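# Seat the orange-ringed plate on the block's pin

## Task

Put the plate with the orange ring down flat on the block so that it sits over the post and the block's pin passes through the plate's pin hole (the one of its five small holes that differs from the other four). The plate must stay seated without the robot supporting it, and at the end the gripper must have released it and moved away.

## Robot and tools

ROBOT. Two Franka FR3 arms, left_arm and right_arm, each carrying a Robotiq 2F-140 parallel gripper. Each has seven joints in this order: waist, shoulder, upper arm roll, elbow, forearm roll, wrist pitch, wrist roll. Bases in the scene frame: left_arm at (-0.059, +0.297, 0) m, right_arm at (+0.046, -0.317, 0) m, both turned slightly about z.

FRAME. One shared scene frame for all reported poses: origin on the table surface midway between the arms, +z up, +x outward over the table, +y toward left_arm. The arm names are labels only and do not tell you which side of a camera image something is on. The gripper's fingers extend along its own +z and close along its own y. end_effector_position is the point between the pads when closed; fingertips sit about 33 mm past it when closed and 9 mm when fully open, and closing pushes the tips roughly 24 mm farther out, so keep that clearance above surfaces. Reported hand positions can be somewhat wrong, especially when an arm is stretched far.

execute_actions. Argument actions is a list holding zero or one item. Empty list: nothing is sent, you just get the current state. A wait is {"steps": N}, N up to 300 control steps (1/30 s each), counted from the previous result, and your reply time uses up part of it. A move is {"rows": [...], "steps": N}, with 1 to 15 rows and N up to 15 (15 if omitted); each row drives one step and the final row repeats to fill the remaining steps. Optional pictures (true/false) controls whether camera images come back; by default they do. A refused call sends nothing.

ROW LAYOUT. One row covers both arms: 20 numbers, left_arm's 10 first, then right_arm's 10, even when only one arm should move. Per arm: 7 absolute joint target angles in radians (same convention as the Joint positions line), then gripper position, force_limit, speed, each scaled to [-1, 1]. Joint ranges in rad: waist -2.744..2.744, shoulder -1.784..1.784, upper arm roll -2.901..2.901, elbow -3.042..-0.152, forearm roll -2.807..2.807, wrist pitch 0.544..4.517, wrist roll -3.016..3.016. A target more than 0.018 rad beyond a range end, and farther out than the joint currently is, gets the call refused. True ends may differ by up to 0.018 rad; targets past the true end are clipped there and a "joint sent to its limit" line may appear (possibly about an earlier, still-running action). Missing that line does not prove more travel is available.

MOTION. Each step the sent target stays within a lead of the measured angle: 0.248 rad for the first four joints, 0.677 forearm roll, 0.715 wrist pitch, 1.54 wrist roll. If targets would place the gripper over 70 mm from where it now is, all joints are scaled back. So far moves need several calls. Between calls the arms keep heading to the last row sent until everything has nearly stopped or a step is HELD; after that only a new action moves them on.

GRIPPER NUMBERS. position: +1 fully open (140 mm), about -0.8 pads touch, -1 closes until blocked. force_limit: roughly 14 N at -1, 60 N at 0, 107 N at +1 (parts up to 40 mm wide). speed: about 30 mm/s at -1, 140 at 0, 250 at +1. To leave a gripper alone, repeat its previous three numbers; zeros are a real command. To grasp, send -1 and confirm object_status 2. Codes: 0 moving, 1 blocked while opening, 2 blocked while closing, 3 reached target or pads met (a thin part might still be held). Stopped fingers hold until the position number changes by at least 0.01 or the object yields or slips. With status 2, a new force_limit only applies with a new position value, e.g. raise force and switch -1 to -0.98. position_measured is in counts, nonlinear: 3 open, 230 pads together.

RESULT LINES. State line: left_arm: ... | right_arm: ..., giving end_effector_position (m) and end_effector_quat_wxyz. Joint positions and Joint velocities list one block per arm (rad, rad/s). "joint command not followed" means a clearance check altered or blocked joint targets on some steps; the rest of the row still ran. HELD flags steps where some or all of your row was not sent. MOTOR HOT warns of heating from holding loads; reaching the limit brakes that arm (OVER-TEMPERATURE FAULT).

FAULTS AND HAZARDS. Joint contact torque limits: 85 N m for the first four joints, 11 N m for the last three. Outside force on any part of an arm, tool or held object (weight included) must stay below 85 N. Hitting either limit halts that arm for 10 s and drops the rest of the call. Keep the arms from striking or squeezing each other. Never drop or knock anything off the table. Avoid slips, slams and hard pushes; parts may be tugged briefly by outside disturbances, so grip securely.

CAMERAS. cam_left_wrist and cam_right_wrist, 504x504 each, in that order. Nominal frame wrist_camera_optical: +z forward, +x right in image, +y down; real mounting may be off by about 51 mm and tilted or rolled up to about 29 degrees.

zoom_image: camera (cam_left_wrist or cam_right_wrist) and region [x0, y0, x1, y1] in pixels of that camera's latest image, top-left origin, at most 504 by 504; returns a finer close-up.

read_manual: optional section, only "licences"; returns licence texts, moves nothing.

finished_scene: scene = number of the current scene; ends and grades it, irreversible, then the next task is given. Release the plate and withdraw before calling. Replying without a tool call ends everything.

Each tool is called after "Request:" by a JSON object that holds its "api" and its "payload".

## Session

Request:
{"api": "execute_actions", "payload": {"actions": []}}

Scene clock: 0.00 s of 5100.00 s.
left_arm: end_effector_position=(+0.6481, +0.1180, +0.2967) position_measured=3 object_status=3 end_effector_quat_wxyz=(+0.001, +0.968, +0.250, -0.009) | right_arm: end_effector_position=(+0.3226, -0.4268, +0.3761) position_measured=3 object_status=3 end_effector_quat_wxyz=(-0.067, +0.995, +0.069, -0.016)
Joint positions: left_arm=[-0.276  0.693  0.113 -0.854 -0.082  1.528 -2.294] | right_arm=[-0.08  -0.726 -0.137 -2.309  0.017  1.5   -2.087]
Joint velocities: left_arm=[-0.001 -0.    -0.002 -0.001  0.001  0.    -0.   ] | right_arm=[-0.001  0.001  0.002  0.001 -0.     0.    -0.002]

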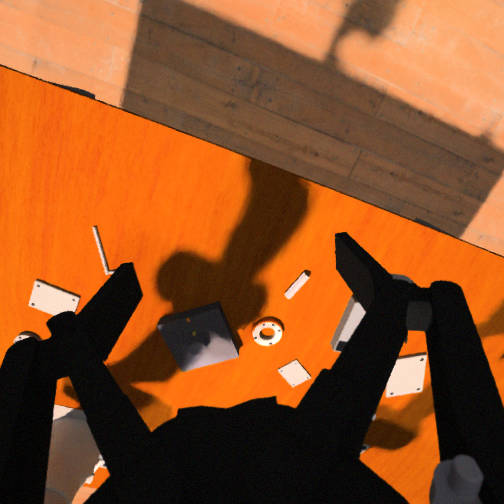

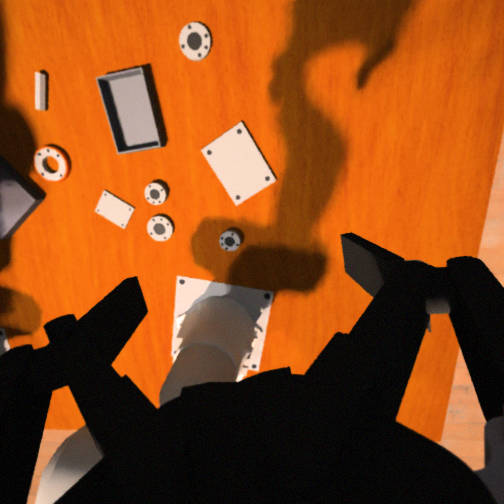

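Request:
{"api": "execute_actions", "payload": {"actions": [{"rows":[[-0.548,0.018,0,-2.1,0,2.118,-2.145,1,0,0,-0.08,-0.726,-0.137,-2.309,0.017,1.5,-2.087,1,0,0]]}], "pictures": false}}

Request:
{"api": "execute_actions", "payload": {"actions": [{"steps":90}]}}

Scene clock: 11.90 s of 5100.00 s.
left_arm: end_effector_position=(+0.5716, -0.0748, +0.4044) position_measured=3 object_status=3 end_effector_quat_wxyz=(+0.093, +0.986, +0.069, +0.121) | right_arm: end_effector_position=(+0.3226, -0.4268, +0.3761) position_measured=3 object_status=3 end_effector_quat_wxyz=(-0.067, +0.995, +0.069, -0.016)
Joint positions: left_arm=[-0.512  0.276  0.015 -1.335 -0.022  1.917 -2.232] | right_arm=[-0.08  -0.726 -0.137 -2.309  0.017  1.5   -2.087]
Joint velocities: left_arm=[-0.387 -1.58  -0.186 -1.656  0.102  0.772  0.187] | right_arm=[ 0.001  0.001  0.     0.001 -0.    -0.001 -0.   ]
Steps of this call (steps 1 to 90: nothing new was sent; then 8.40 s passed at rest; steps 91 to 105: all 15 steps of this action). Readings (joint positions | what the end effector reports):
91: left_arm=[-0.281 0.681 0.111 -0.875 -0.077 1.550 -2.291] | right_arm=[-0.080 -0.726 -0.137 -2.309 0.017 1.500 -2.087] | left_arm position_measured=3 object_status=3 | right_arm position_measured=3 object_status=3
92: left_arm=[-0.292 0.666 0.107 -0.897 -0.072 1.575 -2.288] | right_arm=[-0.080 -0.726 -0.137 -2.309 0.017 1.500 -2.087] | left_arm position_measured=3 object_status=3 | right_arm position_measured=3 object_status=3
94: left_arm=[-0.324 0.631 0.095 -0.940 -0.064 1.622 -2.282] | right_arm=[-0.080 -0.726 -0.137 -2.309 0.017 1.500 -2.087] | left_arm position_measured=3 object_status=3 | right_arm position_measured=3 object_status=3
98: left_arm=[-0.398 0.542 0.065 -1.039 -0.049 1.721 -2.268] | right_arm=[-0.080 -0.726 -0.137 -2.309 0.017 1.500 -2.087] | left_arm position_measured=3 object_status=3 | right_arm position_measured=3 object_status=3
105: the state above

Scene clock: 14.90 s of 5100.00 s.
left_arm: end_effector_position=(+0.3978, -0.0013, +0.1983) position_measured=3 object_status=3 end_effector_quat_wxyz=(-0.001, +1.000, +0.002, -0.003) | right_arm: end_effector_position=(+0.3226, -0.4268, +0.3761) position_measured=3 object_status=3 end_effector_quat_wxyz=(-0.067, +0.995, +0.069, -0.016)
Joint positions: left_arm=[-0.55   0.02  -0.002 -2.1   -0.002  2.115 -2.151] | right_arm=[-0.08  -0.726 -0.137 -2.309  0.017  1.5   -2.087]
Joint velocities: left_arm=[ 0.001  0.001 -0.001 -0.002 -0.001 -0.001  0.002] | right_arm=[ 0.    -0.     0.    -0.     0.001  0.    -0.001]
Steps of this call (steps 1 to 45: the robot went on to your last target; steps 46 to 90: nothing new was sent). Readings (joint positions | what the end effector reports):
1: left_arm=[-0.525 0.215 0.009 -1.402 -0.019 1.947 -2.225] | right_arm=[-0.080 -0.726 -0.137 -2.309 0.017 1.500 -2.087] | left_arm position_measured=3 object_status=3 | right_arm position_measured=3 object_status=3
2: left_arm=[-0.535 0.149 0.004 -1.476 -0.015 1.978 -2.217] | right_arm=[-0.080 -0.726 -0.137 -2.309 0.017 1.500 -2.087] | left_arm position_measured=3 object_status=3 | right_arm position_measured=3 object_status=3
4: left_arm=[-0.547 0.050 -0.003 -1.606 -0.010 2.025 -2.205] | right_arm=[-0.080 -0.726 -0.137 -2.309 0.017 1.500 -2.087] | left_arm position_measured=3 object_status=3 | right_arm position_measured=3 object_status=3
8: left_arm=[-0.550 0.014 -0.004 -1.767 -0.007 2.058 -2.195] | right_arm=[-0.080 -0.726 -0.137 -2.309 0.017 1.500 -2.087] | left_arm position_measured=3 object_status=3 | right_arm position_measured=3 object_status=3
90: the state above
All arms were judged still, so your last target was given up. Only a new action makes them travel on or press farther. Fingers that are still opening or closing keep moving.

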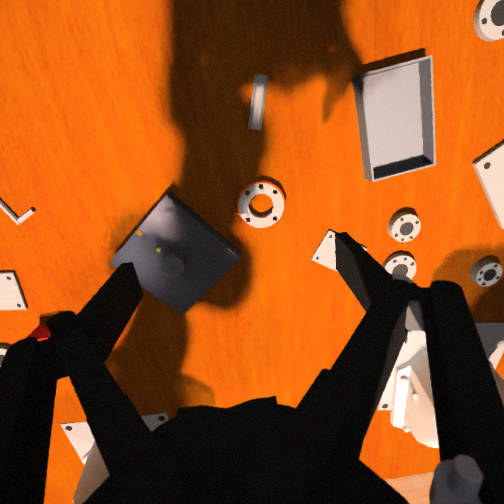

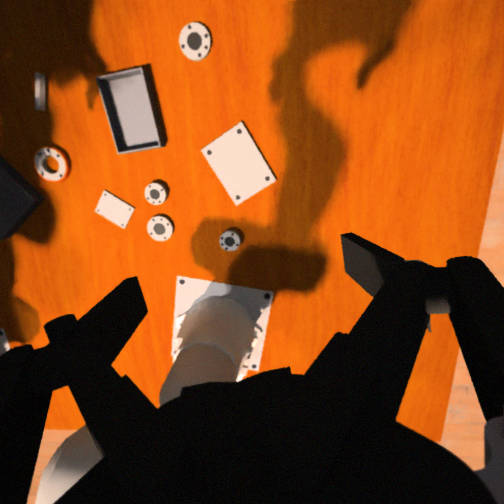

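Request:
{"api": "zoom_image", "payload": {"camera": "cam_left_wrist", "region": [100,160,300,320]}}

Region (100, 160, 300, 320) of cam_left_wrist's 504x504 image, scaled by 2.520, with more detail than that image has; it fills the top 403 rows of this view, and the rest is white.

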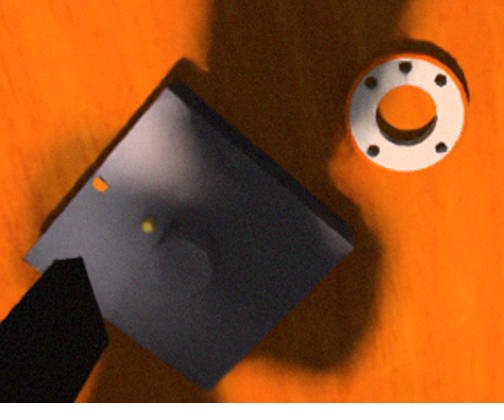

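Request:
{"api": "execute_actions", "payload": {"actions": [{"rows":[[-0.593,0.23,0,-2.157,0,2.387,-2.185,0.3,0,0,-0.08,-0.726,-0.137,-2.309,0.017,1.5,-2.087,1,0,0]]}], "pictures": false}}

Request:
{"api": "execute_actions", "payload": {"actions": [{"steps":40}]}}

Scene clock: 24.60 s of 5100.00 s.
left_arm: end_effector_position=(+0.3924, -0.0242, +0.0757) position_measured=91 object_status=0 end_effector_quat_wxyz=(-0.007, +1.000, -0.007, -0.012) | right_arm: end_effector_position=(+0.3226, -0.4268, +0.3761) position_measured=3 object_status=3 end_effector_quat_wxyz=(-0.067, +0.995, +0.069, -0.016)
Joint positions: left_arm=[-0.591  0.233 -0.001 -2.159 -0.002  2.364 -2.172] | right_arm=[-0.08  -0.726 -0.137 -2.309  0.017  1.5   -2.087]
Joint velocities: left_arm=[-0.001 -0.025  0.001  0.022 -0.     0.126 -0.021] | right_arm=[ 0.001  0.001 -0.001 -0.001 -0.001  0.    -0.001]
Steps of this call (steps 1 to 90: nothing new was sent; then 6.20 s passed at rest; steps 91 to 105: all 15 steps of this action). Readings (joint positions | what the end effector reports):
91: left_arm=[-0.554 0.033 0.000 -2.099 -0.002 2.140 -2.153] | right_arm=[-0.080 -0.726 -0.137 -2.309 0.017 1.500 -2.087] | left_arm position_measured=3 object_status=0 | right_arm position_measured=3 object_status=3
92: left_arm=[-0.559 0.060 0.001 -2.101 -0.002 2.168 -2.154] | right_arm=[-0.080 -0.726 -0.137 -2.309 0.017 1.500 -2.087] | left_arm position_measured=9 object_status=0 | right_arm position_measured=3 object_status=3
94: left_arm=[-0.571 0.125 0.001 -2.119 -0.002 2.223 -2.157] | right_arm=[-0.080 -0.726 -0.137 -2.309 0.017 1.500 -2.087] | left_arm position_measured=24 object_status=0 | right_arm position_measured=3 object_status=3
98: left_arm=[-0.589 0.225 -0.000 -2.159 -0.002 2.307 -2.165] | right_arm=[-0.080 -0.726 -0.137 -2.309 0.017 1.500 -2.087] | left_arm position_measured=55 object_status=0 | right_arm position_measured=3 object_status=3
105: the state above

Scene clock: 25.93 s of 5100.00 s.
left_arm: end_effector_position=(+0.3983, -0.0283, +0.0784) position_measured=91 object_status=3 end_effector_quat_wxyz=(-0.001, +1.000, -0.004, -0.003) | right_arm: end_effector_position=(+0.3226, -0.4268, +0.3761) position_measured=3 object_status=3 end_effector_quat_wxyz=(-0.067, +0.995, +0.069, -0.016)
Joint positions: left_arm=[-0.591  0.232 -0.001 -2.158 -0.002  2.384 -2.179] | right_arm=[-0.08  -0.726 -0.137 -2.309  0.017  1.5   -2.087]
Joint velocities: left_arm=[ 0.001  0.    -0.001 -0.001  0.001  0.    -0.002] | right_arm=[-0.    -0.002  0.001 -0.001  0.     0.    -0.001]
Steps of this call (steps 1 to 30: the robot went on to your last target; steps 31 to 40: nothing new was sent). Readings (joint positions | what the end effector reports):
1: left_arm=[-0.591 0.232 -0.001 -2.158 -0.002 2.368 -2.173] | right_arm=[-0.080 -0.726 -0.137 -2.309 0.017 1.500 -2.087] | left_arm position_measured=91 object_status=0 | right_arm position_measured=3 object_status=3
2: left_arm=[-0.591 0.232 -0.001 -2.158 -0.002 2.371 -2.173] | right_arm=[-0.080 -0.726 -0.137 -2.309 0.017 1.500 -2.087] | left_arm position_measured=91 object_status=0 | right_arm position_measured=3 object_status=3
4: left_arm=[-0.591 0.232 -0.001 -2.158 -0.002 2.375 -2.174] | right_arm=[-0.080 -0.726 -0.137 -2.309 0.017 1.500 -2.087] | left_arm position_measured=91 object_status=3 | right_arm position_measured=3 object_status=3
8: left_arm=[-0.591 0.232 -0.001 -2.158 -0.002 2.380 -2.176] | right_arm=[-0.080 -0.726 -0.137 -2.309 0.017 1.500 -2.087] | left_arm position_measured=91 object_status=3 | right_arm position_measured=3 object_status=3
40: the state above
All arms were judged still, so your last target was given up. Only a new action makes them travel on or press farther. Fingers that are still opening or closing keep moving.

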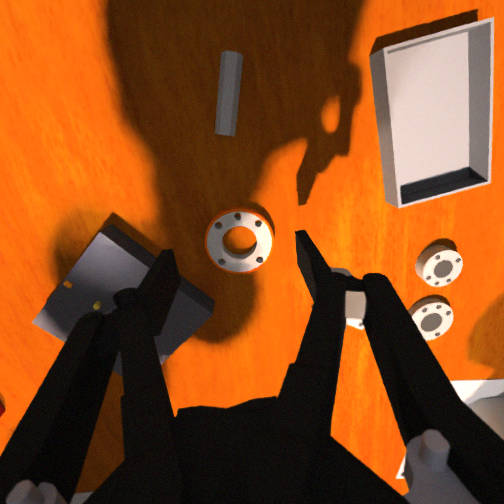

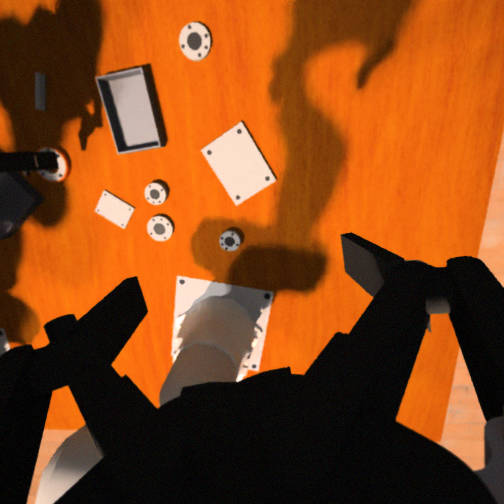

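Request:
{"api": "execute_actions", "payload": {"actions": [{"rows":[[-0.602,0.281,0,-2.192,0,2.474,-2.19,0.3,0,0,-0.08,-0.726,-0.137,-2.309,0.017,1.5,-2.087,1,0,0]]}], "pictures": false}}

Request:
{"api": "execute_actions", "payload": {"actions": [{"steps":20}]}}

Scene clock: 31.47 s of 5100.00 s.
left_arm: end_effector_position=(+0.3900, -0.0276, +0.0433) position_measured=91 object_status=3 end_effector_quat_wxyz=(-0.002, +1.000, -0.006, -0.004) | right_arm: end_effector_position=(+0.3226, -0.4268, +0.3761) position_measured=3 object_status=3 end_effector_quat_wxyz=(-0.067, +0.995, +0.069, -0.016)
Joint positions: left_arm=[-0.6    0.282  0.    -2.193 -0.002  2.466 -2.183] | right_arm=[-0.08  -0.726 -0.137 -2.309  0.017  1.5   -2.087]
Joint velocities: left_arm=[ 0.001  0.     0.001 -0.    -0.002  0.031 -0.002] | right_arm=[ 0.001 -0.    -0.001  0.001  0.    -0.001 -0.002]
Steps of this call (steps 1 to 90: nothing new was sent; then 2.03 s passed at rest; steps 91 to 105: all 15 steps of this action). Readings (joint positions | what the end effector reports):
91: left_arm=[-0.593 0.236 0.000 -2.161 -0.002 2.399 -2.179] | right_arm=[-0.080 -0.726 -0.137 -2.309 0.017 1.500 -2.087] | left_arm position_measured=91 object_status=3 | right_arm position_measured=3 object_status=3
92: left_arm=[-0.594 0.246 0.000 -2.167 -0.002 2.413 -2.180] | right_arm=[-0.080 -0.726 -0.137 -2.309 0.017 1.500 -2.087] | left_arm position_measured=91 object_status=3 | right_arm position_measured=3 object_status=3
94: left_arm=[-0.598 0.266 0.000 -2.182 -0.002 2.432 -2.180] | right_arm=[-0.080 -0.726 -0.137 -2.309 0.017 1.500 -2.087] | left_arm position_measured=91 object_status=3 | right_arm position_measured=3 object_status=3
98: left_arm=[-0.600 0.282 0.000 -2.193 -0.002 2.451 -2.182] | right_arm=[-0.080 -0.726 -0.137 -2.309 0.017 1.500 -2.087] | left_arm position_measured=91 object_status=3 | right_arm position_measured=3 object_status=3
105: the state above

Scene clock: 32.13 s of 5100.00 s.
left_arm: end_effector_position=(+0.3912, -0.0285, +0.0437) position_measured=91 object_status=3 end_effector_quat_wxyz=(-0.001, +1.000, -0.005, -0.002) | right_arm: end_effector_position=(+0.3226, -0.4268, +0.3761) position_measured=3 object_status=3 end_effector_quat_wxyz=(-0.067, +0.995, +0.069, -0.016)
Joint positions: left_arm=[-0.6    0.282  0.    -2.193 -0.002  2.471 -2.184] | right_arm=[-0.08  -0.726 -0.137 -2.309  0.017  1.5   -2.087]
Joint velocities: left_arm=[-0.    -0.001  0.001 -0.     0.     0.001  0.   ] | right_arm=[ 0.    -0.    -0.001  0.001 -0.     0.     0.   ]
Steps of this call (steps 1 to 15: the robot went on to your last target; steps 16 to 20: nothing new was sent). Readings (joint positions | what the end effector reports):
1: left_arm=[-0.600 0.282 0.000 -2.193 -0.002 2.467 -2.183] | right_arm=[-0.080 -0.726 -0.137 -2.309 0.017 1.500 -2.087] | left_arm position_measured=91 object_status=3 | right_arm position_measured=3 object_status=3
2: left_arm=[-0.600 0.282 0.000 -2.193 -0.002 2.468 -2.183] | right_arm=[-0.080 -0.726 -0.137 -2.309 0.017 1.500 -2.087] | left_arm position_measured=91 object_status=3 | right_arm position_measured=3 object_status=3
4: left_arm=[-0.600 0.282 0.000 -2.193 -0.002 2.469 -2.183] | right_arm=[-0.080 -0.726 -0.137 -2.309 0.017 1.500 -2.087] | left_arm position_measured=91 object_status=3 | right_arm position_measured=3 object_status=3
8: left_arm=[-0.600 0.282 0.000 -2.193 -0.002 2.470 -2.183] | right_arm=[-0.080 -0.726 -0.137 -2.309 0.017 1.500 -2.087] | left_arm position_measured=91 object_status=3 | right_arm position_measured=3 object_status=3
20: the state above
All arms were judged still, so your last target was given up. Only a new action makes them travel on or press farther. Fingers that are still opening or closing keep moving.

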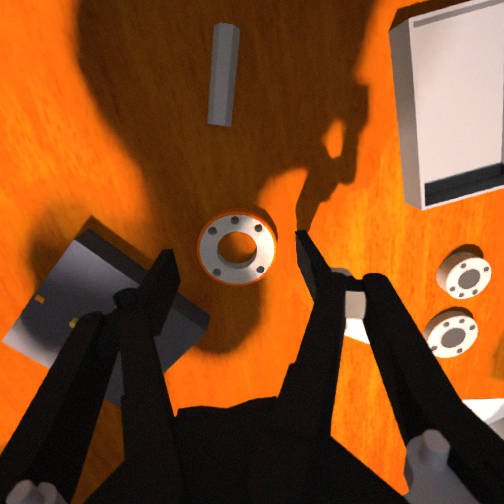

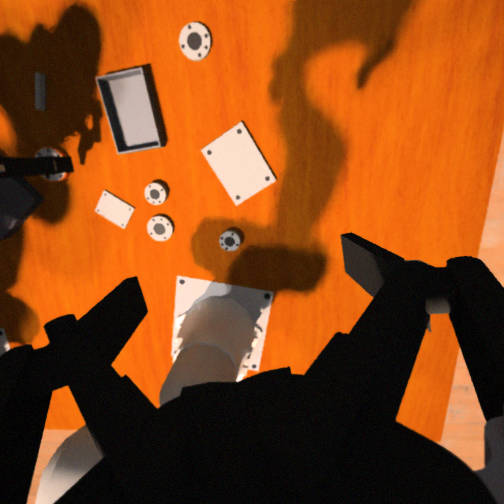

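Request:
{"api": "execute_actions", "payload": {"actions": [{"rows":[[-0.602,0.302,0,-2.192,0,2.495,-2.19,0.3,0,0,-0.08,-0.726,-0.137,-2.309,0.017,1.5,-2.087,1,0,0]]}], "pictures": false}}

Request:
{"api": "execute_actions", "payload": {"actions": [{"rows":[[-0.602,0.302,0,-2.192,0,2.495,-2.19,-1,0,-0.5,-0.08,-0.726,-0.137,-2.309,0.017,1.5,-2.087,1,0,0]]}], "pictures": false}}

Request:
{"api": "execute_actions", "payload": {"actions": [{"steps":15}]}}

Scene clock: 41.00 s of 5100.00 s.
left_arm: end_effector_position=(+0.3928, -0.0296, +0.0360) position_measured=91 object_status=3 end_effector_quat_wxyz=(+0.000, +1.000, -0.005, -0.001) | right_arm: end_effector_position=(+0.3226, -0.4268, +0.3761) position_measured=3 object_status=3 end_effector_quat_wxyz=(-0.067, +0.995, +0.069, -0.016)
Joint positions: left_arm=[-0.6    0.3    0.    -2.192 -0.002  2.491 -2.184] | right_arm=[-0.08  -0.726 -0.137 -2.309  0.017  1.5   -2.087]
Joint velocities: left_arm=[ 0.002  0.001 -0.    -0.001  0.     0.007 -0.001] | right_arm=[ 0.001 -0.001 -0.    -0.001  0.     0.     0.003]
Steps of this call (steps 1 to 90: nothing new was sent; then 5.37 s passed at rest; steps 91 to 105: all 15 steps of this action). Readings (joint positions | what the end effector reports):
91: left_arm=[-0.600 0.284 0.000 -2.192 -0.002 2.474 -2.184] | right_arm=[-0.080 -0.726 -0.137 -2.309 0.017 1.500 -2.087] | left_arm position_measured=91 object_status=3 | right_arm position_measured=3 object_status=3
92: left_arm=[-0.600 0.288 0.000 -2.192 -0.002 2.478 -2.184] | right_arm=[-0.080 -0.726 -0.137 -2.309 0.017 1.500 -2.087] | left_arm position_measured=91 object_status=3 | right_arm position_measured=3 object_status=3
94: left_arm=[-0.600 0.296 0.000 -2.192 -0.002 2.482 -2.184] | right_arm=[-0.080 -0.726 -0.137 -2.309 0.017 1.500 -2.087] | left_arm position_measured=91 object_status=3 | right_arm position_measured=3 object_status=3
98: left_arm=[-0.600 0.300 0.000 -2.192 -0.002 2.487 -2.184] | right_arm=[-0.080 -0.726 -0.137 -2.309 0.017 1.500 -2.087] | left_arm position_measured=91 object_status=3 | right_arm position_measured=3 object_status=3
105: the state above

Scene clock: 41.50 s of 5100.00 s.
left_arm: end_effector_position=(+0.3946, -0.0307, +0.0377) position_measured=155 object_status=0 end_effector_quat_wxyz=(+0.001, +1.000, -0.006, +0.001) | right_arm: end_effector_position=(+0.3226, -0.4268, +0.3761) position_measured=3 object_status=3 end_effector_quat_wxyz=(-0.067, +0.995, +0.069, -0.016)
Joint positions: left_arm=[-0.6    0.299  0.    -2.19  -0.001  2.492 -2.184] | right_arm=[-0.08  -0.726 -0.137 -2.309  0.017  1.5   -2.087]
Joint velocities: left_arm=[ 0.001 -0.009  0.001  0.005  0.003  0.004 -0.   ] | right_arm=[ 0.001  0.001 -0.001  0.002  0.     0.     0.   ]
Steps of this call (steps 1 to 15: all 15 steps of this action). Readings (joint positions | what the end effector reports):
1: left_arm=[-0.600 0.300 0.000 -2.192 -0.002 2.491 -2.184] | right_arm=[-0.080 -0.726 -0.137 -2.309 0.017 1.500 -2.087] | left_arm position_measured=91 object_status=0 | right_arm position_measured=3 object_status=3
2: left_arm=[-0.600 0.300 0.000 -2.192 -0.002 2.491 -2.184] | right_arm=[-0.080 -0.726 -0.137 -2.309 0.017 1.500 -2.087] | left_arm position_measured=95 object_status=0 | right_arm position_measured=3 object_status=3
4: left_arm=[-0.600 0.300 0.000 -2.192 -0.002 2.491 -2.184] | right_arm=[-0.080 -0.726 -0.137 -2.309 0.017 1.500 -2.087] | left_arm position_measured=104 object_status=0 | right_arm position_measured=3 object_status=3
8: left_arm=[-0.600 0.300 0.000 -2.192 -0.002 2.492 -2.184] | right_arm=[-0.080 -0.726 -0.137 -2.309 0.017 1.500 -2.087] | left_arm position_measured=122 object_status=0 | right_arm position_measured=3 object_status=3
15: the state above

Scene clock: 42.00 s of 5100.00 s.
left_arm: end_effector_position=(+0.3961, -0.0316, +0.0392) position_measured=224 object_status=0 end_effector_quat_wxyz=(+0.003, +1.000, -0.006, +0.003) | right_arm: end_effector_position=(+0.3226, -0.4268, +0.3761) position_measured=3 object_status=3 end_effector_quat_wxyz=(-0.067, +0.995, +0.069, -0.016)
Joint positions: left_arm=[-0.6    0.297  0.    -2.189 -0.     2.494 -2.184] | right_arm=[-0.08  -0.726 -0.137 -2.309  0.017  1.5   -2.087]
Joint velocities: left_arm=[-0.     0.     0.001 -0.004  0.001  0.001  0.002] | right_arm=[ 0.     0.    -0.     0.001 -0.     0.    -0.   ]
Steps of this call (steps 1 to 15: the robot went on to your last target). Readings (joint positions | what the end effector reports):
1: left_arm=[-0.600 0.298 0.000 -2.190 -0.001 2.493 -2.184] | right_arm=[-0.080 -0.726 -0.137 -2.309 0.017 1.500 -2.087] | left_arm position_measured=159 object_status=0 | right_arm position_measured=3 object_status=3
2: left_arm=[-0.600 0.298 0.000 -2.189 -0.001 2.493 -2.184] | right_arm=[-0.080 -0.726 -0.137 -2.309 0.017 1.500 -2.087] | left_arm position_measured=164 object_status=0 | right_arm position_measured=3 object_status=3
4: left_arm=[-0.600 0.298 0.000 -2.189 -0.001 2.493 -2.184] | right_arm=[-0.080 -0.726 -0.137 -2.309 0.017 1.500 -2.087] | left_arm position_measured=173 object_status=0 | right_arm position_measured=3 object_status=3
8: left_arm=[-0.600 0.297 0.000 -2.189 -0.001 2.494 -2.184] | right_arm=[-0.080 -0.726 -0.137 -2.309 0.017 1.500 -2.087] | left_arm position_measured=191 object_status=0 | right_arm position_measured=3 object_status=3
15: the state above
All arms were judged still, so your last target was given up. Only a new action makes them travel on or press farther. Fingers that are still opening or closing keep moving.

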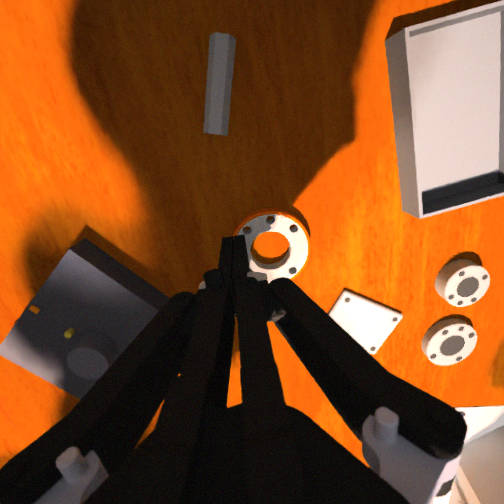

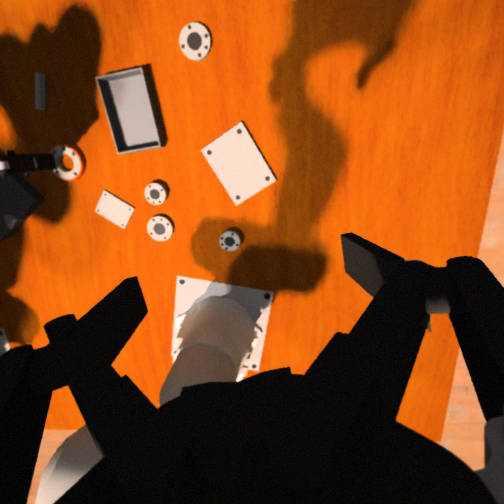

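Request:
{"api": "execute_actions", "payload": {"actions": [{"rows":[[-0.602,0.24,0,-2.192,0,2.433,-2.19,0.4,0,-0.3,-0.08,-0.726,-0.137,-2.309,0.017,1.5,-2.087,1,0,0]]}], "pictures": false}}

Request:
{"api": "execute_actions", "payload": {"actions": [{"rows":[[-0.643,0.2955,0,-2.121,0,2.42,-2.232,0.4,0,0,-0.08,-0.726,-0.137,-2.309,0.017,1.5,-2.087,1,0,0]]}], "pictures": false}}

Request:
{"api": "execute_actions", "payload": {"actions": [{"rows":[[-0.643,0.33,0,-2.121,0,2.455,-2.232,0.4,0,0,-0.08,-0.726,-0.137,-2.309,0.017,1.5,-2.087,1,0,0]]}]}}

Request:
{"api": "zoom_image", "payload": {"camera": "cam_left_wrist", "region": [140,180,340,340]}}

Scene clock: 47.80 s of 5100.00 s.
left_arm: end_effector_position=(+0.3940, -0.0302, +0.0653) position_measured=153 object_status=0 end_effector_quat_wxyz=(+0.003, +1.000, -0.006, +0.003) | right_arm: end_effector_position=(+0.3226, -0.4268, +0.3761) position_measured=3 object_status=3 end_effector_quat_wxyz=(-0.067, +0.995, +0.069, -0.016)
Joint positions: left_arm=[-0.6    0.24   0.    -2.191 -0.     2.439 -2.184] | right_arm=[-0.08  -0.726 -0.137 -2.309  0.017  1.5   -2.087]
Joint velocities: left_arm=[ 0.001  0.    -0.001  0.    -0.    -0.02   0.002] | right_arm=[-0.002  0.     0.002  0.     0.002  0.001  0.001]
Steps of this call (steps 1 to 90: nothing new was sent; then 2.30 s passed at rest; steps 91 to 105: all 15 steps of this action). Readings (joint positions | what the end effector reports):
91: left_arm=[-0.600 0.290 0.000 -2.192 -0.000 2.485 -2.184] | right_arm=[-0.080 -0.726 -0.137 -2.309 0.017 1.500 -2.087] | left_arm position_measured=233 object_status=0 | right_arm position_measured=3 object_status=3
92: left_arm=[-0.600 0.277 0.000 -2.195 -0.000 2.475 -2.184] | right_arm=[-0.080 -0.726 -0.137 -2.309 0.017 1.500 -2.087] | left_arm position_measured=232 object_status=0 | right_arm position_measured=3 object_status=3
94: left_arm=[-0.600 0.255 0.000 -2.193 -0.000 2.462 -2.184] | right_arm=[-0.080 -0.726 -0.137 -2.309 0.017 1.500 -2.087] | left_arm position_measured=216 object_status=0 | right_arm position_measured=3 object_status=3
98: left_arm=[-0.600 0.240 0.000 -2.190 -0.000 2.449 -2.184] | right_arm=[-0.080 -0.726 -0.137 -2.309 0.017 1.500 -2.087] | left_arm position_measured=193 object_status=0 | right_arm position_measured=3 object_status=3
105: the state above

Scene clock: 48.30 s of 5100.00 s.
left_arm: end_effector_position=(+0.3936, -0.0614, +0.0616) position_measured=78 object_status=0 end_effector_quat_wxyz=(+0.003, +1.000, -0.011, +0.003) | right_arm: end_effector_position=(+0.3226, -0.4268, +0.3761) position_measured=3 object_status=3 end_effector_quat_wxyz=(-0.067, +0.995, +0.069, -0.016)
Joint positions: left_arm=[-0.642  0.293 -0.001 -2.123 -0.001  2.424 -2.217] | right_arm=[-0.08  -0.726 -0.137 -2.309  0.017  1.5   -2.087]
Joint velocities: left_arm=[ 0.    -0.002 -0.     0.003 -0.001 -0.005 -0.027] | right_arm=[-0.     0.001 -0.     0.     0.     0.    -0.001]
Steps of this call (steps 1 to 15: all 15 steps of this action). Readings (joint positions | what the end effector reports):
1: left_arm=[-0.606 0.251 0.004 -2.175 -0.001 2.435 -2.188] | right_arm=[-0.080 -0.726 -0.137 -2.309 0.017 1.500 -2.087] | left_arm position_measured=147 object_status=0 | right_arm position_measured=3 object_status=3
2: left_arm=[-0.615 0.265 0.005 -2.156 -0.001 2.434 -2.192] | right_arm=[-0.080 -0.726 -0.137 -2.309 0.017 1.500 -2.087] | left_arm position_measured=140 object_status=0 | right_arm position_measured=3 object_status=3
4: left_arm=[-0.630 0.282 0.002 -2.136 -0.001 2.431 -2.198] | right_arm=[-0.080 -0.726 -0.137 -2.309 0.017 1.500 -2.087] | left_arm position_measured=125 object_status=0 | right_arm position_measured=3 object_status=3
8: left_arm=[-0.642 0.292 -0.001 -2.125 -0.001 2.427 -2.208] | right_arm=[-0.080 -0.726 -0.137 -2.309 0.017 1.500 -2.087] | left_arm position_measured=94 object_status=0 | right_arm position_measured=3 object_status=3
15: the state above

Scene clock: 48.80 s of 5100.00 s.
left_arm: end_effector_position=(+0.3925, -0.0605, +0.0433) position_measured=78 object_status=3 end_effector_quat_wxyz=(+0.000, +1.000, -0.008, -0.001) | right_arm: end_effector_position=(+0.3226, -0.4268, +0.3761) position_measured=3 object_status=3 end_effector_quat_wxyz=(-0.067, +0.995, +0.069, -0.016)
Joint positions: left_arm=[-0.642  0.329 -0.001 -2.122 -0.001  2.45  -2.224] | right_arm=[-0.08  -0.726 -0.137 -2.309  0.017  1.5   -2.087]
Joint velocities: left_arm=[-0.001 -0.001  0.001 -0.    -0.001  0.009 -0.004] | right_arm=[-0.    -0.002  0.001  0.001 -0.002 -0.     0.001]
Steps of this call (steps 1 to 15: all 15 steps of this action). Readings (joint positions | what the end effector reports):
1: left_arm=[-0.642 0.297 -0.001 -2.120 -0.001 2.429 -2.218] | right_arm=[-0.080 -0.726 -0.137 -2.309 0.017 1.500 -2.087] | left_arm position_measured=78 object_status=3 | right_arm position_measured=3 object_status=3
2: left_arm=[-0.642 0.305 -0.001 -2.119 -0.001 2.434 -2.219] | right_arm=[-0.080 -0.726 -0.137 -2.309 0.017 1.500 -2.087] | left_arm position_measured=78 object_status=3 | right_arm position_measured=3 object_status=3
4: left_arm=[-0.642 0.319 -0.001 -2.120 -0.001 2.440 -2.220] | right_arm=[-0.080 -0.726 -0.137 -2.309 0.017 1.500 -2.087] | left_arm position_measured=78 object_status=3 | right_arm position_measured=3 object_status=3
8: left_arm=[-0.642 0.329 -0.001 -2.122 -0.001 2.445 -2.222] | right_arm=[-0.080 -0.726 -0.137 -2.309 0.017 1.500 -2.087] | left_arm position_measured=78 object_status=3 | right_arm position_measured=3 object_status=3
15: the state above

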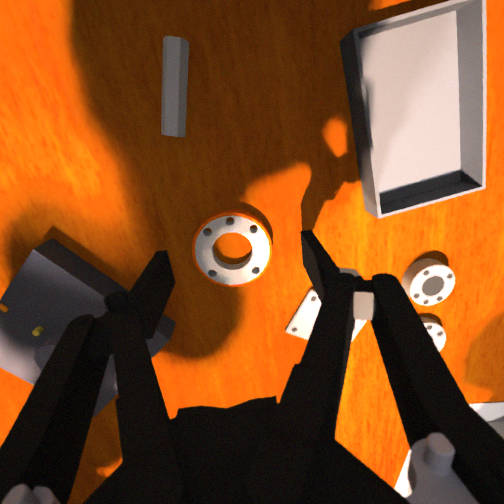

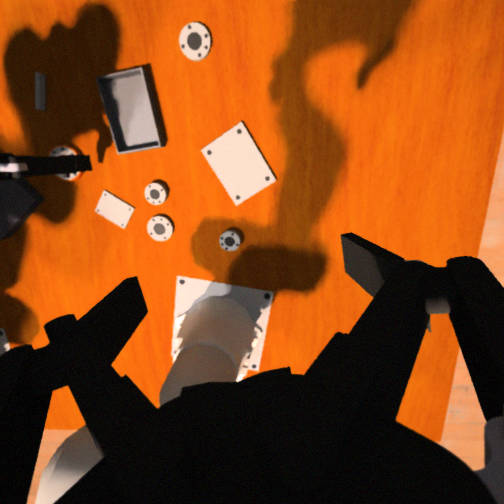

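Region (140, 180, 340, 340) of cam_left_wrist's 504x504 image, scaled by 2.520, with more detail than that image has; it fills the top 403 rows of this view, and the rest is white.

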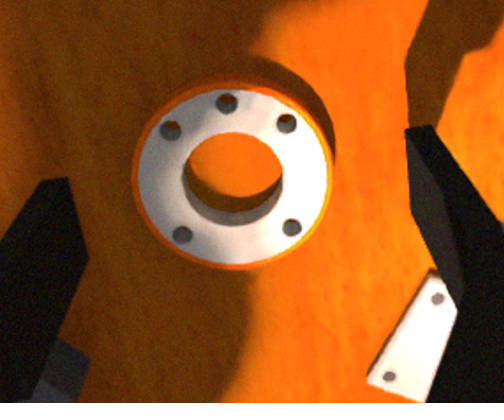

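Request:
{"api": "execute_actions", "payload": {"actions": [{"rows":[[-0.643,0.358,0,-2.121,0,2.483,-2.232,0.4,0,0,-0.08,-0.726,-0.137,-2.309,0.017,1.5,-2.087,1,0,0]]}], "pictures": false}}

Request:
{"api": "execute_actions", "payload": {"actions": [{"rows":[[-0.643,0.358,0,-2.121,0,2.483,-2.232,-0.05,0,-0.5,-0.08,-0.726,-0.137,-2.309,0.017,1.5,-2.087,1,0,0]]}]}}

Request:
{"api": "zoom_image", "payload": {"camera": "cam_left_wrist", "region": [140,180,340,340]}}

Scene clock: 53.47 s of 5100.00 s.
left_arm: end_effector_position=(+0.3933, -0.0612, +0.0301) position_measured=78 object_status=3 end_effector_quat_wxyz=(+0.000, +1.000, -0.007, -0.000) | right_arm: end_effector_position=(+0.3226, -0.4268, +0.3761) position_measured=3 object_status=3 end_effector_quat_wxyz=(-0.067, +0.995, +0.069, -0.016)
Joint positions: left_arm=[-0.642  0.357 -0.001 -2.121 -0.001  2.478 -2.226] | right_arm=[-0.08  -0.726 -0.137 -2.309  0.017  1.5   -2.087]
Joint velocities: left_arm=[-0.001  0.     0.001  0.002 -0.001  0.009  0.001] | right_arm=[ 0.001  0.     0.     0.     0.    -0.    -0.002]
Steps of this call (steps 1 to 15: the robot went on to your last target; steps 16 to 90: nothing new was sent; then 1.17 s passed at rest; steps 91 to 105: all 15 steps of this action). Readings (joint positions | what the end effector reports):
91: left_arm=[-0.642 0.332 -0.001 -2.120 -0.001 2.457 -2.226] | right_arm=[-0.080 -0.726 -0.137 -2.309 0.017 1.500 -2.087] | left_arm position_measured=78 object_status=3 | right_arm position_measured=3 object_status=3
92: left_arm=[-0.642 0.338 -0.001 -2.119 -0.001 2.461 -2.226] | right_arm=[-0.080 -0.726 -0.137 -2.309 0.017 1.500 -2.087] | left_arm position_measured=78 object_status=3 | right_arm position_measured=3 object_status=3
94: left_arm=[-0.642 0.349 -0.001 -2.120 -0.001 2.467 -2.226] | right_arm=[-0.080 -0.726 -0.137 -2.309 0.017 1.500 -2.087] | left_arm position_measured=78 object_status=3 | right_arm position_measured=3 object_status=3
98: left_arm=[-0.642 0.357 -0.001 -2.121 -0.001 2.473 -2.226] | right_arm=[-0.080 -0.726 -0.137 -2.309 0.017 1.500 -2.087] | left_arm position_measured=78 object_status=3 | right_arm position_measured=3 object_status=3
105: the state above

Scene clock: 53.97 s of 5100.00 s.
left_arm: end_effector_position=(+0.3938, -0.0616, +0.0304) position_measured=135 object_status=0 end_effector_quat_wxyz=(+0.001, +1.000, -0.007, +0.001) | right_arm: end_effector_position=(+0.3226, -0.4268, +0.3761) position_measured=3 object_status=3 end_effector_quat_wxyz=(-0.067, +0.995, +0.069, -0.016)
Joint positions: left_arm=[-0.642  0.357 -0.001 -2.121 -0.001  2.48  -2.226] | right_arm=[-0.08  -0.726 -0.137 -2.309  0.017  1.5   -2.087]
Joint velocities: left_arm=[ 0.    -0.001  0.    -0.002 -0.002  0.    -0.001] | right_arm=[ 0.     0.    -0.     0.    -0.     0.    -0.002]
Steps of this call (steps 1 to 15: all 15 steps of this action). Readings (joint positions | what the end effector reports):
1: left_arm=[-0.642 0.357 -0.001 -2.121 -0.001 2.478 -2.226] | right_arm=[-0.080 -0.726 -0.137 -2.309 0.017 1.500 -2.087] | left_arm position_measured=78 object_status=0 | right_arm position_measured=3 object_status=3
2: left_arm=[-0.642 0.357 -0.001 -2.121 -0.001 2.479 -2.226] | right_arm=[-0.080 -0.726 -0.137 -2.309 0.017 1.500 -2.087] | left_arm position_measured=82 object_status=0 | right_arm position_measured=3 object_status=3
4: left_arm=[-0.642 0.357 -0.001 -2.121 -0.001 2.479 -2.226] | right_arm=[-0.080 -0.726 -0.137 -2.309 0.017 1.500 -2.087] | left_arm position_measured=91 object_status=0 | right_arm position_measured=3 object_status=3
8: left_arm=[-0.642 0.357 -0.001 -2.121 -0.001 2.479 -2.226] | right_arm=[-0.080 -0.726 -0.137 -2.309 0.017 1.500 -2.087] | left_arm position_measured=109 object_status=0 | right_arm position_measured=3 object_status=3
15: the state above

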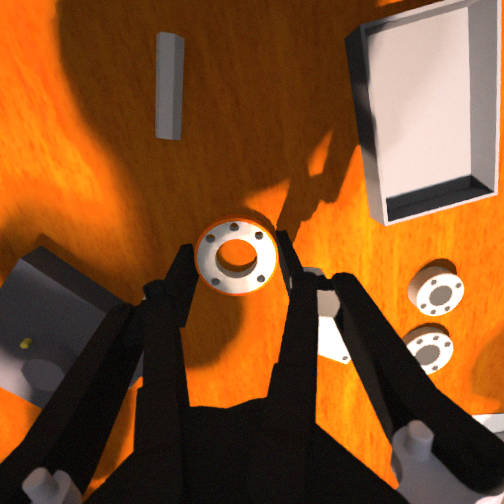

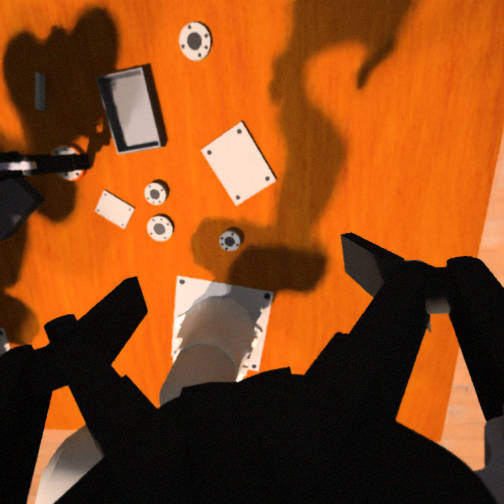

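Region (140, 180, 340, 340) of cam_left_wrist's 504x504 image, scaled by 2.520, with more detail than that image has; it fills the top 403 rows of this view, and the rest is white.

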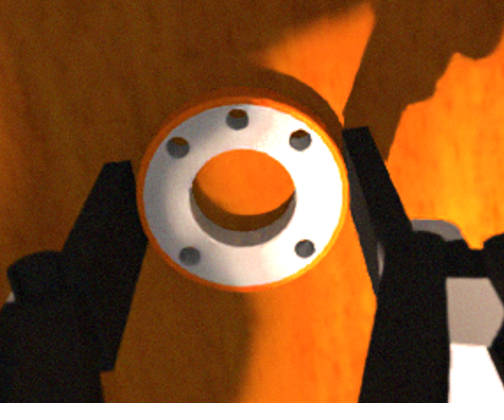

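Request:
{"api": "execute_actions", "payload": {"actions": [{"rows":[[-0.643,0.358,0,-2.121,0,2.483,-2.232,-1,0,-0.5,-0.08,-0.726,-0.137,-2.309,0.017,1.5,-2.087,1,0,0]]}], "pictures": false}}

Request:
{"api": "execute_actions", "payload": {"actions": [{"rows":[[-0.643,0.2,0,-2.121,0,2.325,-2.232,-1,0,-0.5,-0.08,-0.726,-0.137,-2.309,0.017,1.5,-2.087,1,0,0]]}]}}

Scene clock: 58.33 s of 5100.00 s.
left_arm: end_effector_position=(+0.3941, -0.0618, +0.0307) position_measured=140 object_status=2 end_effector_quat_wxyz=(+0.001, +1.000, -0.007, +0.001) | right_arm: end_effector_position=(+0.3226, -0.4268, +0.3761) position_measured=3 object_status=3 end_effector_quat_wxyz=(-0.067, +0.995, +0.069, -0.016)
Joint positions: left_arm=[-0.642  0.356 -0.001 -2.121 -0.001  2.48  -2.226] | right_arm=[-0.08  -0.726 -0.137 -2.309  0.017  1.5   -2.087]
Joint velocities: left_arm=[-0.     0.     0.     0.     0.    -0.     0.001] | right_arm=[-0.     0.001  0.     0.001  0.001 -0.001 -0.   ]
Steps of this call (steps 1 to 15: the robot went on to your last target; steps 16 to 90: nothing new was sent; then 0.87 s passed at rest; steps 91 to 105: all 15 steps of this action). Readings (joint positions | what the end effector reports):
91: left_arm=[-0.642 0.356 -0.001 -2.121 -0.001 2.480 -2.226] | right_arm=[-0.080 -0.726 -0.137 -2.309 0.017 1.500 -2.087] | left_arm position_measured=135 object_status=0 | right_arm position_measured=3 object_status=3
92: left_arm=[-0.642 0.356 -0.001 -2.121 -0.001 2.480 -2.226] | right_arm=[-0.080 -0.726 -0.137 -2.309 0.017 1.500 -2.087] | left_arm position_measured=139 object_status=0 | right_arm position_measured=3 object_status=3
94: left_arm=[-0.642 0.356 -0.001 -2.121 -0.001 2.480 -2.226] | right_arm=[-0.080 -0.726 -0.137 -2.309 0.017 1.500 -2.087] | left_arm position_measured=140 object_status=0 | right_arm position_measured=3 object_status=3
98: left_arm=[-0.642 0.356 -0.001 -2.121 -0.001 2.480 -2.226] | right_arm=[-0.080 -0.726 -0.137 -2.309 0.017 1.500 -2.087] | left_arm position_measured=140 object_status=2 | right_arm position_measured=3 object_status=3
105: the state above

Scene clock: 58.83 s of 5100.00 s.
left_arm: end_effector_position=(+0.3911, -0.0594, +0.1089) position_measured=140 object_status=2 end_effector_quat_wxyz=(+0.006, +1.000, -0.007, +0.007) | right_arm: end_effector_position=(+0.3226, -0.4268, +0.3761) position_measured=3 object_status=3 end_effector_quat_wxyz=(-0.067, +0.995, +0.069, -0.016)
Joint positions: left_arm=[-0.642  0.199 -0.001 -2.12  -0.001  2.337 -2.226] | right_arm=[-0.08  -0.726 -0.137 -2.309  0.017  1.5   -2.087]
Joint velocities: left_arm=[ 0.     0.008 -0.    -0.011  0.001 -0.057  0.001] | right_arm=[ 0.     0.001  0.    -0.002  0.     0.     0.   ]
Steps of this call (steps 1 to 15: all 15 steps of this action). Readings (joint positions | what the end effector reports):
1: left_arm=[-0.642 0.342 -0.001 -2.128 -0.001 2.457 -2.226] | right_arm=[-0.080 -0.726 -0.137 -2.309 0.017 1.500 -2.087] | left_arm position_measured=140 object_status=2 | right_arm position_measured=3 object_status=3
2: left_arm=[-0.642 0.309 -0.001 -2.135 -0.001 2.431 -2.226] | right_arm=[-0.080 -0.726 -0.137 -2.309 0.017 1.500 -2.087] | left_arm position_measured=140 object_status=2 | right_arm position_measured=3 object_status=3
4: left_arm=[-0.642 0.247 -0.001 -2.128 -0.001 2.396 -2.226] | right_arm=[-0.080 -0.726 -0.137 -2.309 0.017 1.500 -2.087] | left_arm position_measured=140 object_status=2 | right_arm position_measured=3 object_status=3
8: left_arm=[-0.642 0.196 -0.001 -2.113 -0.001 2.363 -2.226] | right_arm=[-0.080 -0.726 -0.137 -2.309 0.017 1.500 -2.087] | left_arm position_measured=140 object_status=2 | right_arm position_measured=3 object_status=3
15: the state above

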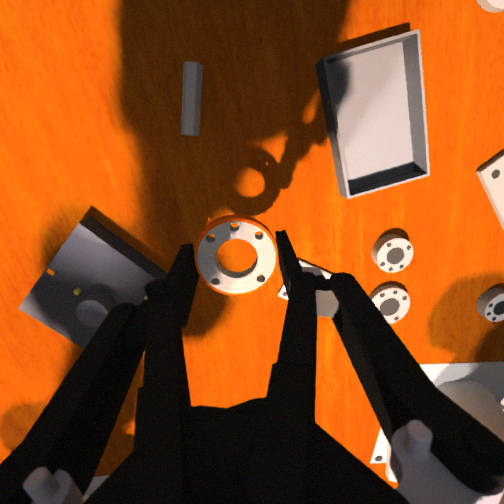

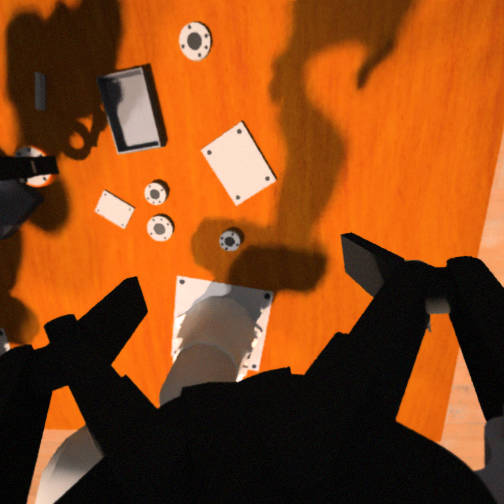

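Request:
{"api": "execute_actions", "payload": {"actions": [{"rows":[[-0.461,-0.092,0,-2.522,0,2.432,-2.84,-1,0,-0.5,-0.08,-0.726,-0.137,-2.309,0.017,1.5,-2.087,1,0,0]]}], "pictures": false}}

Request:
{"api": "execute_actions", "payload": {"actions": [{"steps":40}]}}

Scene clock: 63.23 s of 5100.00 s.
left_arm: end_effector_position=(+0.3396, +0.0869, +0.0975) position_measured=140 object_status=2 end_effector_quat_wxyz=(-0.005, +0.950, +0.313, -0.005) | right_arm: end_effector_position=(+0.3226, -0.4268, +0.3761) position_measured=3 object_status=3 end_effector_quat_wxyz=(-0.067, +0.995, +0.069, -0.016)
Joint positions: left_arm=[-0.462 -0.087  0.003 -2.52  -0.     2.42  -2.691] | right_arm=[-0.08  -0.726 -0.137 -2.309  0.017  1.5   -2.087]
Joint velocities: left_arm=[-0.001 -0.023 -0.012 -0.012 -0.     0.053 -0.472] | right_arm=[-0.002  0.     0.001  0.001 -0.001  0.001  0.   ]
Steps of this call (steps 1 to 15: the robot went on to your last target; steps 16 to 90: nothing new was sent; then 0.90 s passed at rest; steps 91 to 105: all 15 steps of this action). Readings (joint positions | what the end effector reports):
91: left_arm=[-0.625 0.174 -0.012 -2.156 -0.000 2.341 -2.258] | right_arm=[-0.080 -0.726 -0.137 -2.309 0.017 1.500 -2.087] | left_arm position_measured=140 object_status=2 | right_arm position_measured=3 object_status=3
92: left_arm=[-0.601 0.130 -0.016 -2.207 -0.000 2.349 -2.294] | right_arm=[-0.080 -0.726 -0.137 -2.309 0.017 1.500 -2.087] | left_arm position_measured=140 object_status=2 | right_arm position_measured=3 object_status=3
94: left_arm=[-0.547 0.038 -0.011 -2.311 -0.000 2.369 -2.368] | right_arm=[-0.080 -0.726 -0.137 -2.309 0.017 1.500 -2.087] | left_arm position_measured=140 object_status=2 | right_arm position_measured=3 object_status=3
98: left_arm=[-0.471 -0.069 0.006 -2.477 -0.000 2.399 -2.527] | right_arm=[-0.080 -0.726 -0.137 -2.309 0.017 1.500 -2.087] | left_arm position_measured=140 object_status=2 | right_arm position_measured=3 object_status=3
105: the state above

Scene clock: 64.57 s of 5100.00 s.
left_arm: end_effector_position=(+0.3419, +0.0853, +0.0987) position_measured=140 object_status=2 end_effector_quat_wxyz=(-0.001, +0.926, +0.378, -0.001) | right_arm: end_effector_position=(+0.3226, -0.4268, +0.3761) position_measured=3 object_status=3 end_effector_quat_wxyz=(-0.067, +0.995, +0.069, -0.016)
Joint positions: left_arm=[-0.462 -0.089  0.002 -2.521 -0.     2.428 -2.832] | right_arm=[-0.08  -0.726 -0.137 -2.309  0.017  1.5   -2.087]
Joint velocities: left_arm=[ 0.001 -0.     0.001  0.    -0.    -0.    -0.007] | right_arm=[ 0.    -0.     0.     0.     0.001 -0.     0.   ]
Steps of this call (steps 1 to 40: the robot went on to your last target). Readings (joint positions | what the end effector reports):
1: left_arm=[-0.462 -0.088 0.002 -2.520 -0.000 2.421 -2.706] | right_arm=[-0.080 -0.726 -0.137 -2.309 0.017 1.500 -2.087] | left_arm position_measured=140 object_status=2 | right_arm position_measured=3 object_status=3
2: left_arm=[-0.462 -0.088 0.002 -2.521 -0.000 2.422 -2.719] | right_arm=[-0.080 -0.726 -0.137 -2.309 0.017 1.500 -2.087] | left_arm position_measured=140 object_status=2 | right_arm position_measured=3 object_status=3
4: left_arm=[-0.462 -0.089 0.002 -2.521 -0.000 2.424 -2.742] | right_arm=[-0.080 -0.726 -0.137 -2.309 0.017 1.500 -2.087] | left_arm position_measured=140 object_status=2 | right_arm position_measured=3 object_status=3
8: left_arm=[-0.462 -0.089 0.002 -2.521 -0.000 2.427 -2.774] | right_arm=[-0.080 -0.726 -0.137 -2.309 0.017 1.500 -2.087] | left_arm position_measured=140 object_status=2 | right_arm position_measured=3 object_status=3
40: the state above

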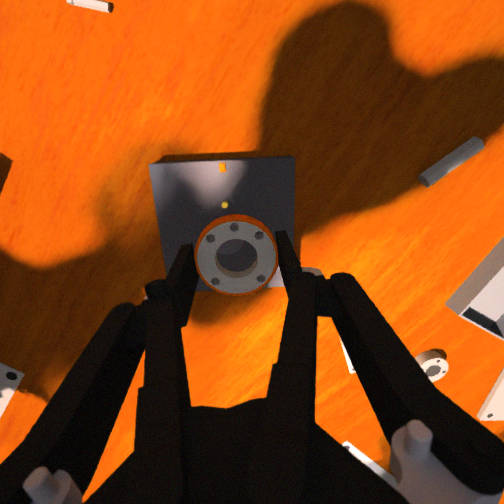

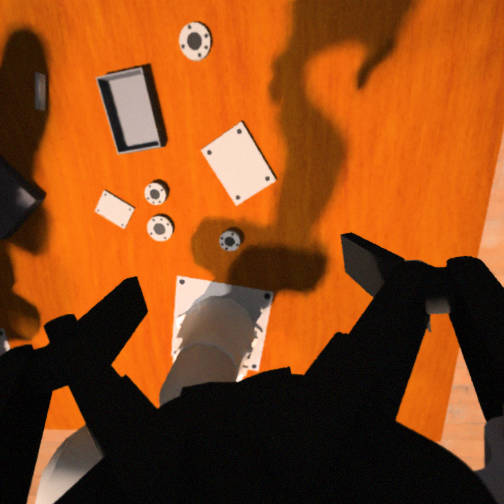

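Request:
{"api": "execute_actions", "payload": {"actions": [{"rows":[[-0.461,-0.047,0,-2.535,0,2.49,-2.84,-1,0,-0.5,-0.08,-0.726,-0.137,-2.309,0.017,1.5,-2.087,1,0,0]]}]}}

Request:
{"api": "zoom_image", "payload": {"camera": "cam_left_wrist", "region": [140,150,340,310]}}

Scene clock: 68.07 s of 5100.00 s.
left_arm: end_effector_position=(+0.3412, +0.0857, +0.0791) position_measured=140 object_status=2 end_effector_quat_wxyz=(-0.002, +0.925, +0.379, -0.001) | right_arm: end_effector_position=(+0.3226, -0.4268, +0.3761) position_measured=3 object_status=3 end_effector_quat_wxyz=(-0.067, +0.995, +0.069, -0.016)
Joint positions: left_arm=[-0.462 -0.048  0.002 -2.536 -0.     2.483 -2.834] | right_arm=[-0.08  -0.726 -0.137 -2.309  0.017  1.5   -2.087]
Joint velocities: left_arm=[ 0.    -0.001  0.    -0.     0.001  0.02  -0.001] | right_arm=[ 0.    -0.    -0.001 -0.    -0.001  0.001  0.001]
Steps of this call (steps 1 to 15: the robot went on to your last target; steps 16 to 90: nothing new was sent; steps 91 to 105: all 15 steps of this action). Readings (joint positions | what the end effector reports):
91: left_arm=[-0.462 -0.084 0.002 -2.522 -0.000 2.438 -2.834] | right_arm=[-0.080 -0.726 -0.137 -2.309 0.017 1.500 -2.087] | left_arm position_measured=140 object_status=2 | right_arm position_measured=3 object_status=3
92: left_arm=[-0.462 -0.074 0.002 -2.523 -0.000 2.448 -2.834] | right_arm=[-0.080 -0.726 -0.137 -2.309 0.017 1.500 -2.087] | left_arm position_measured=140 object_status=2 | right_arm position_measured=3 object_status=3
94: left_arm=[-0.462 -0.058 0.002 -2.530 -0.000 2.460 -2.834] | right_arm=[-0.080 -0.726 -0.137 -2.309 0.017 1.500 -2.087] | left_arm position_measured=140 object_status=2 | right_arm position_measured=3 object_status=3
98: left_arm=[-0.462 -0.048 0.002 -2.536 -0.000 2.473 -2.834] | right_arm=[-0.080 -0.726 -0.137 -2.309 0.017 1.500 -2.087] | left_arm position_measured=140 object_status=2 | right_arm position_measured=3 object_status=3
105: the state above

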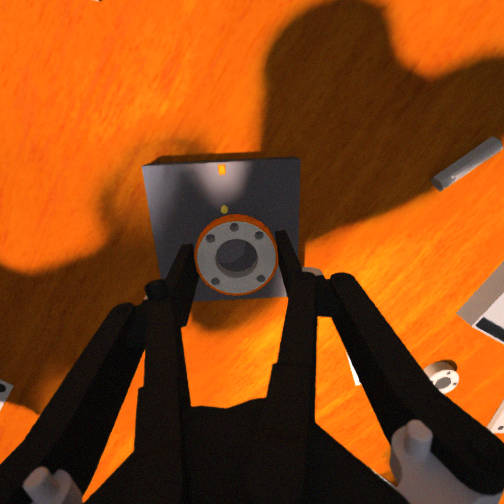

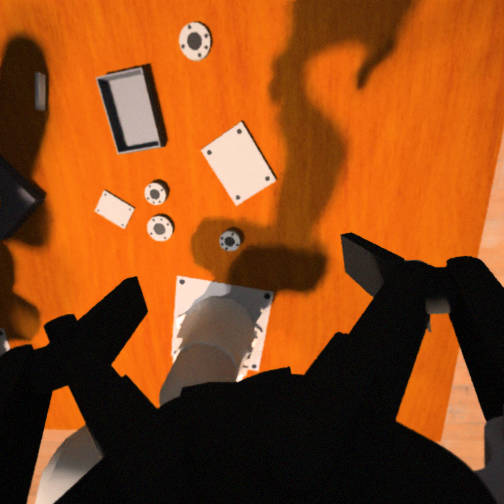

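Region (140, 150, 340, 310) of cam_left_wrist's 504x504 image, scaled by 2.520, with more detail than that image has; it fills the top 403 rows of this view, and the rest is white.

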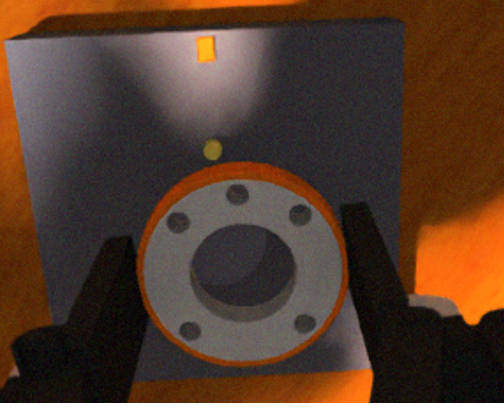

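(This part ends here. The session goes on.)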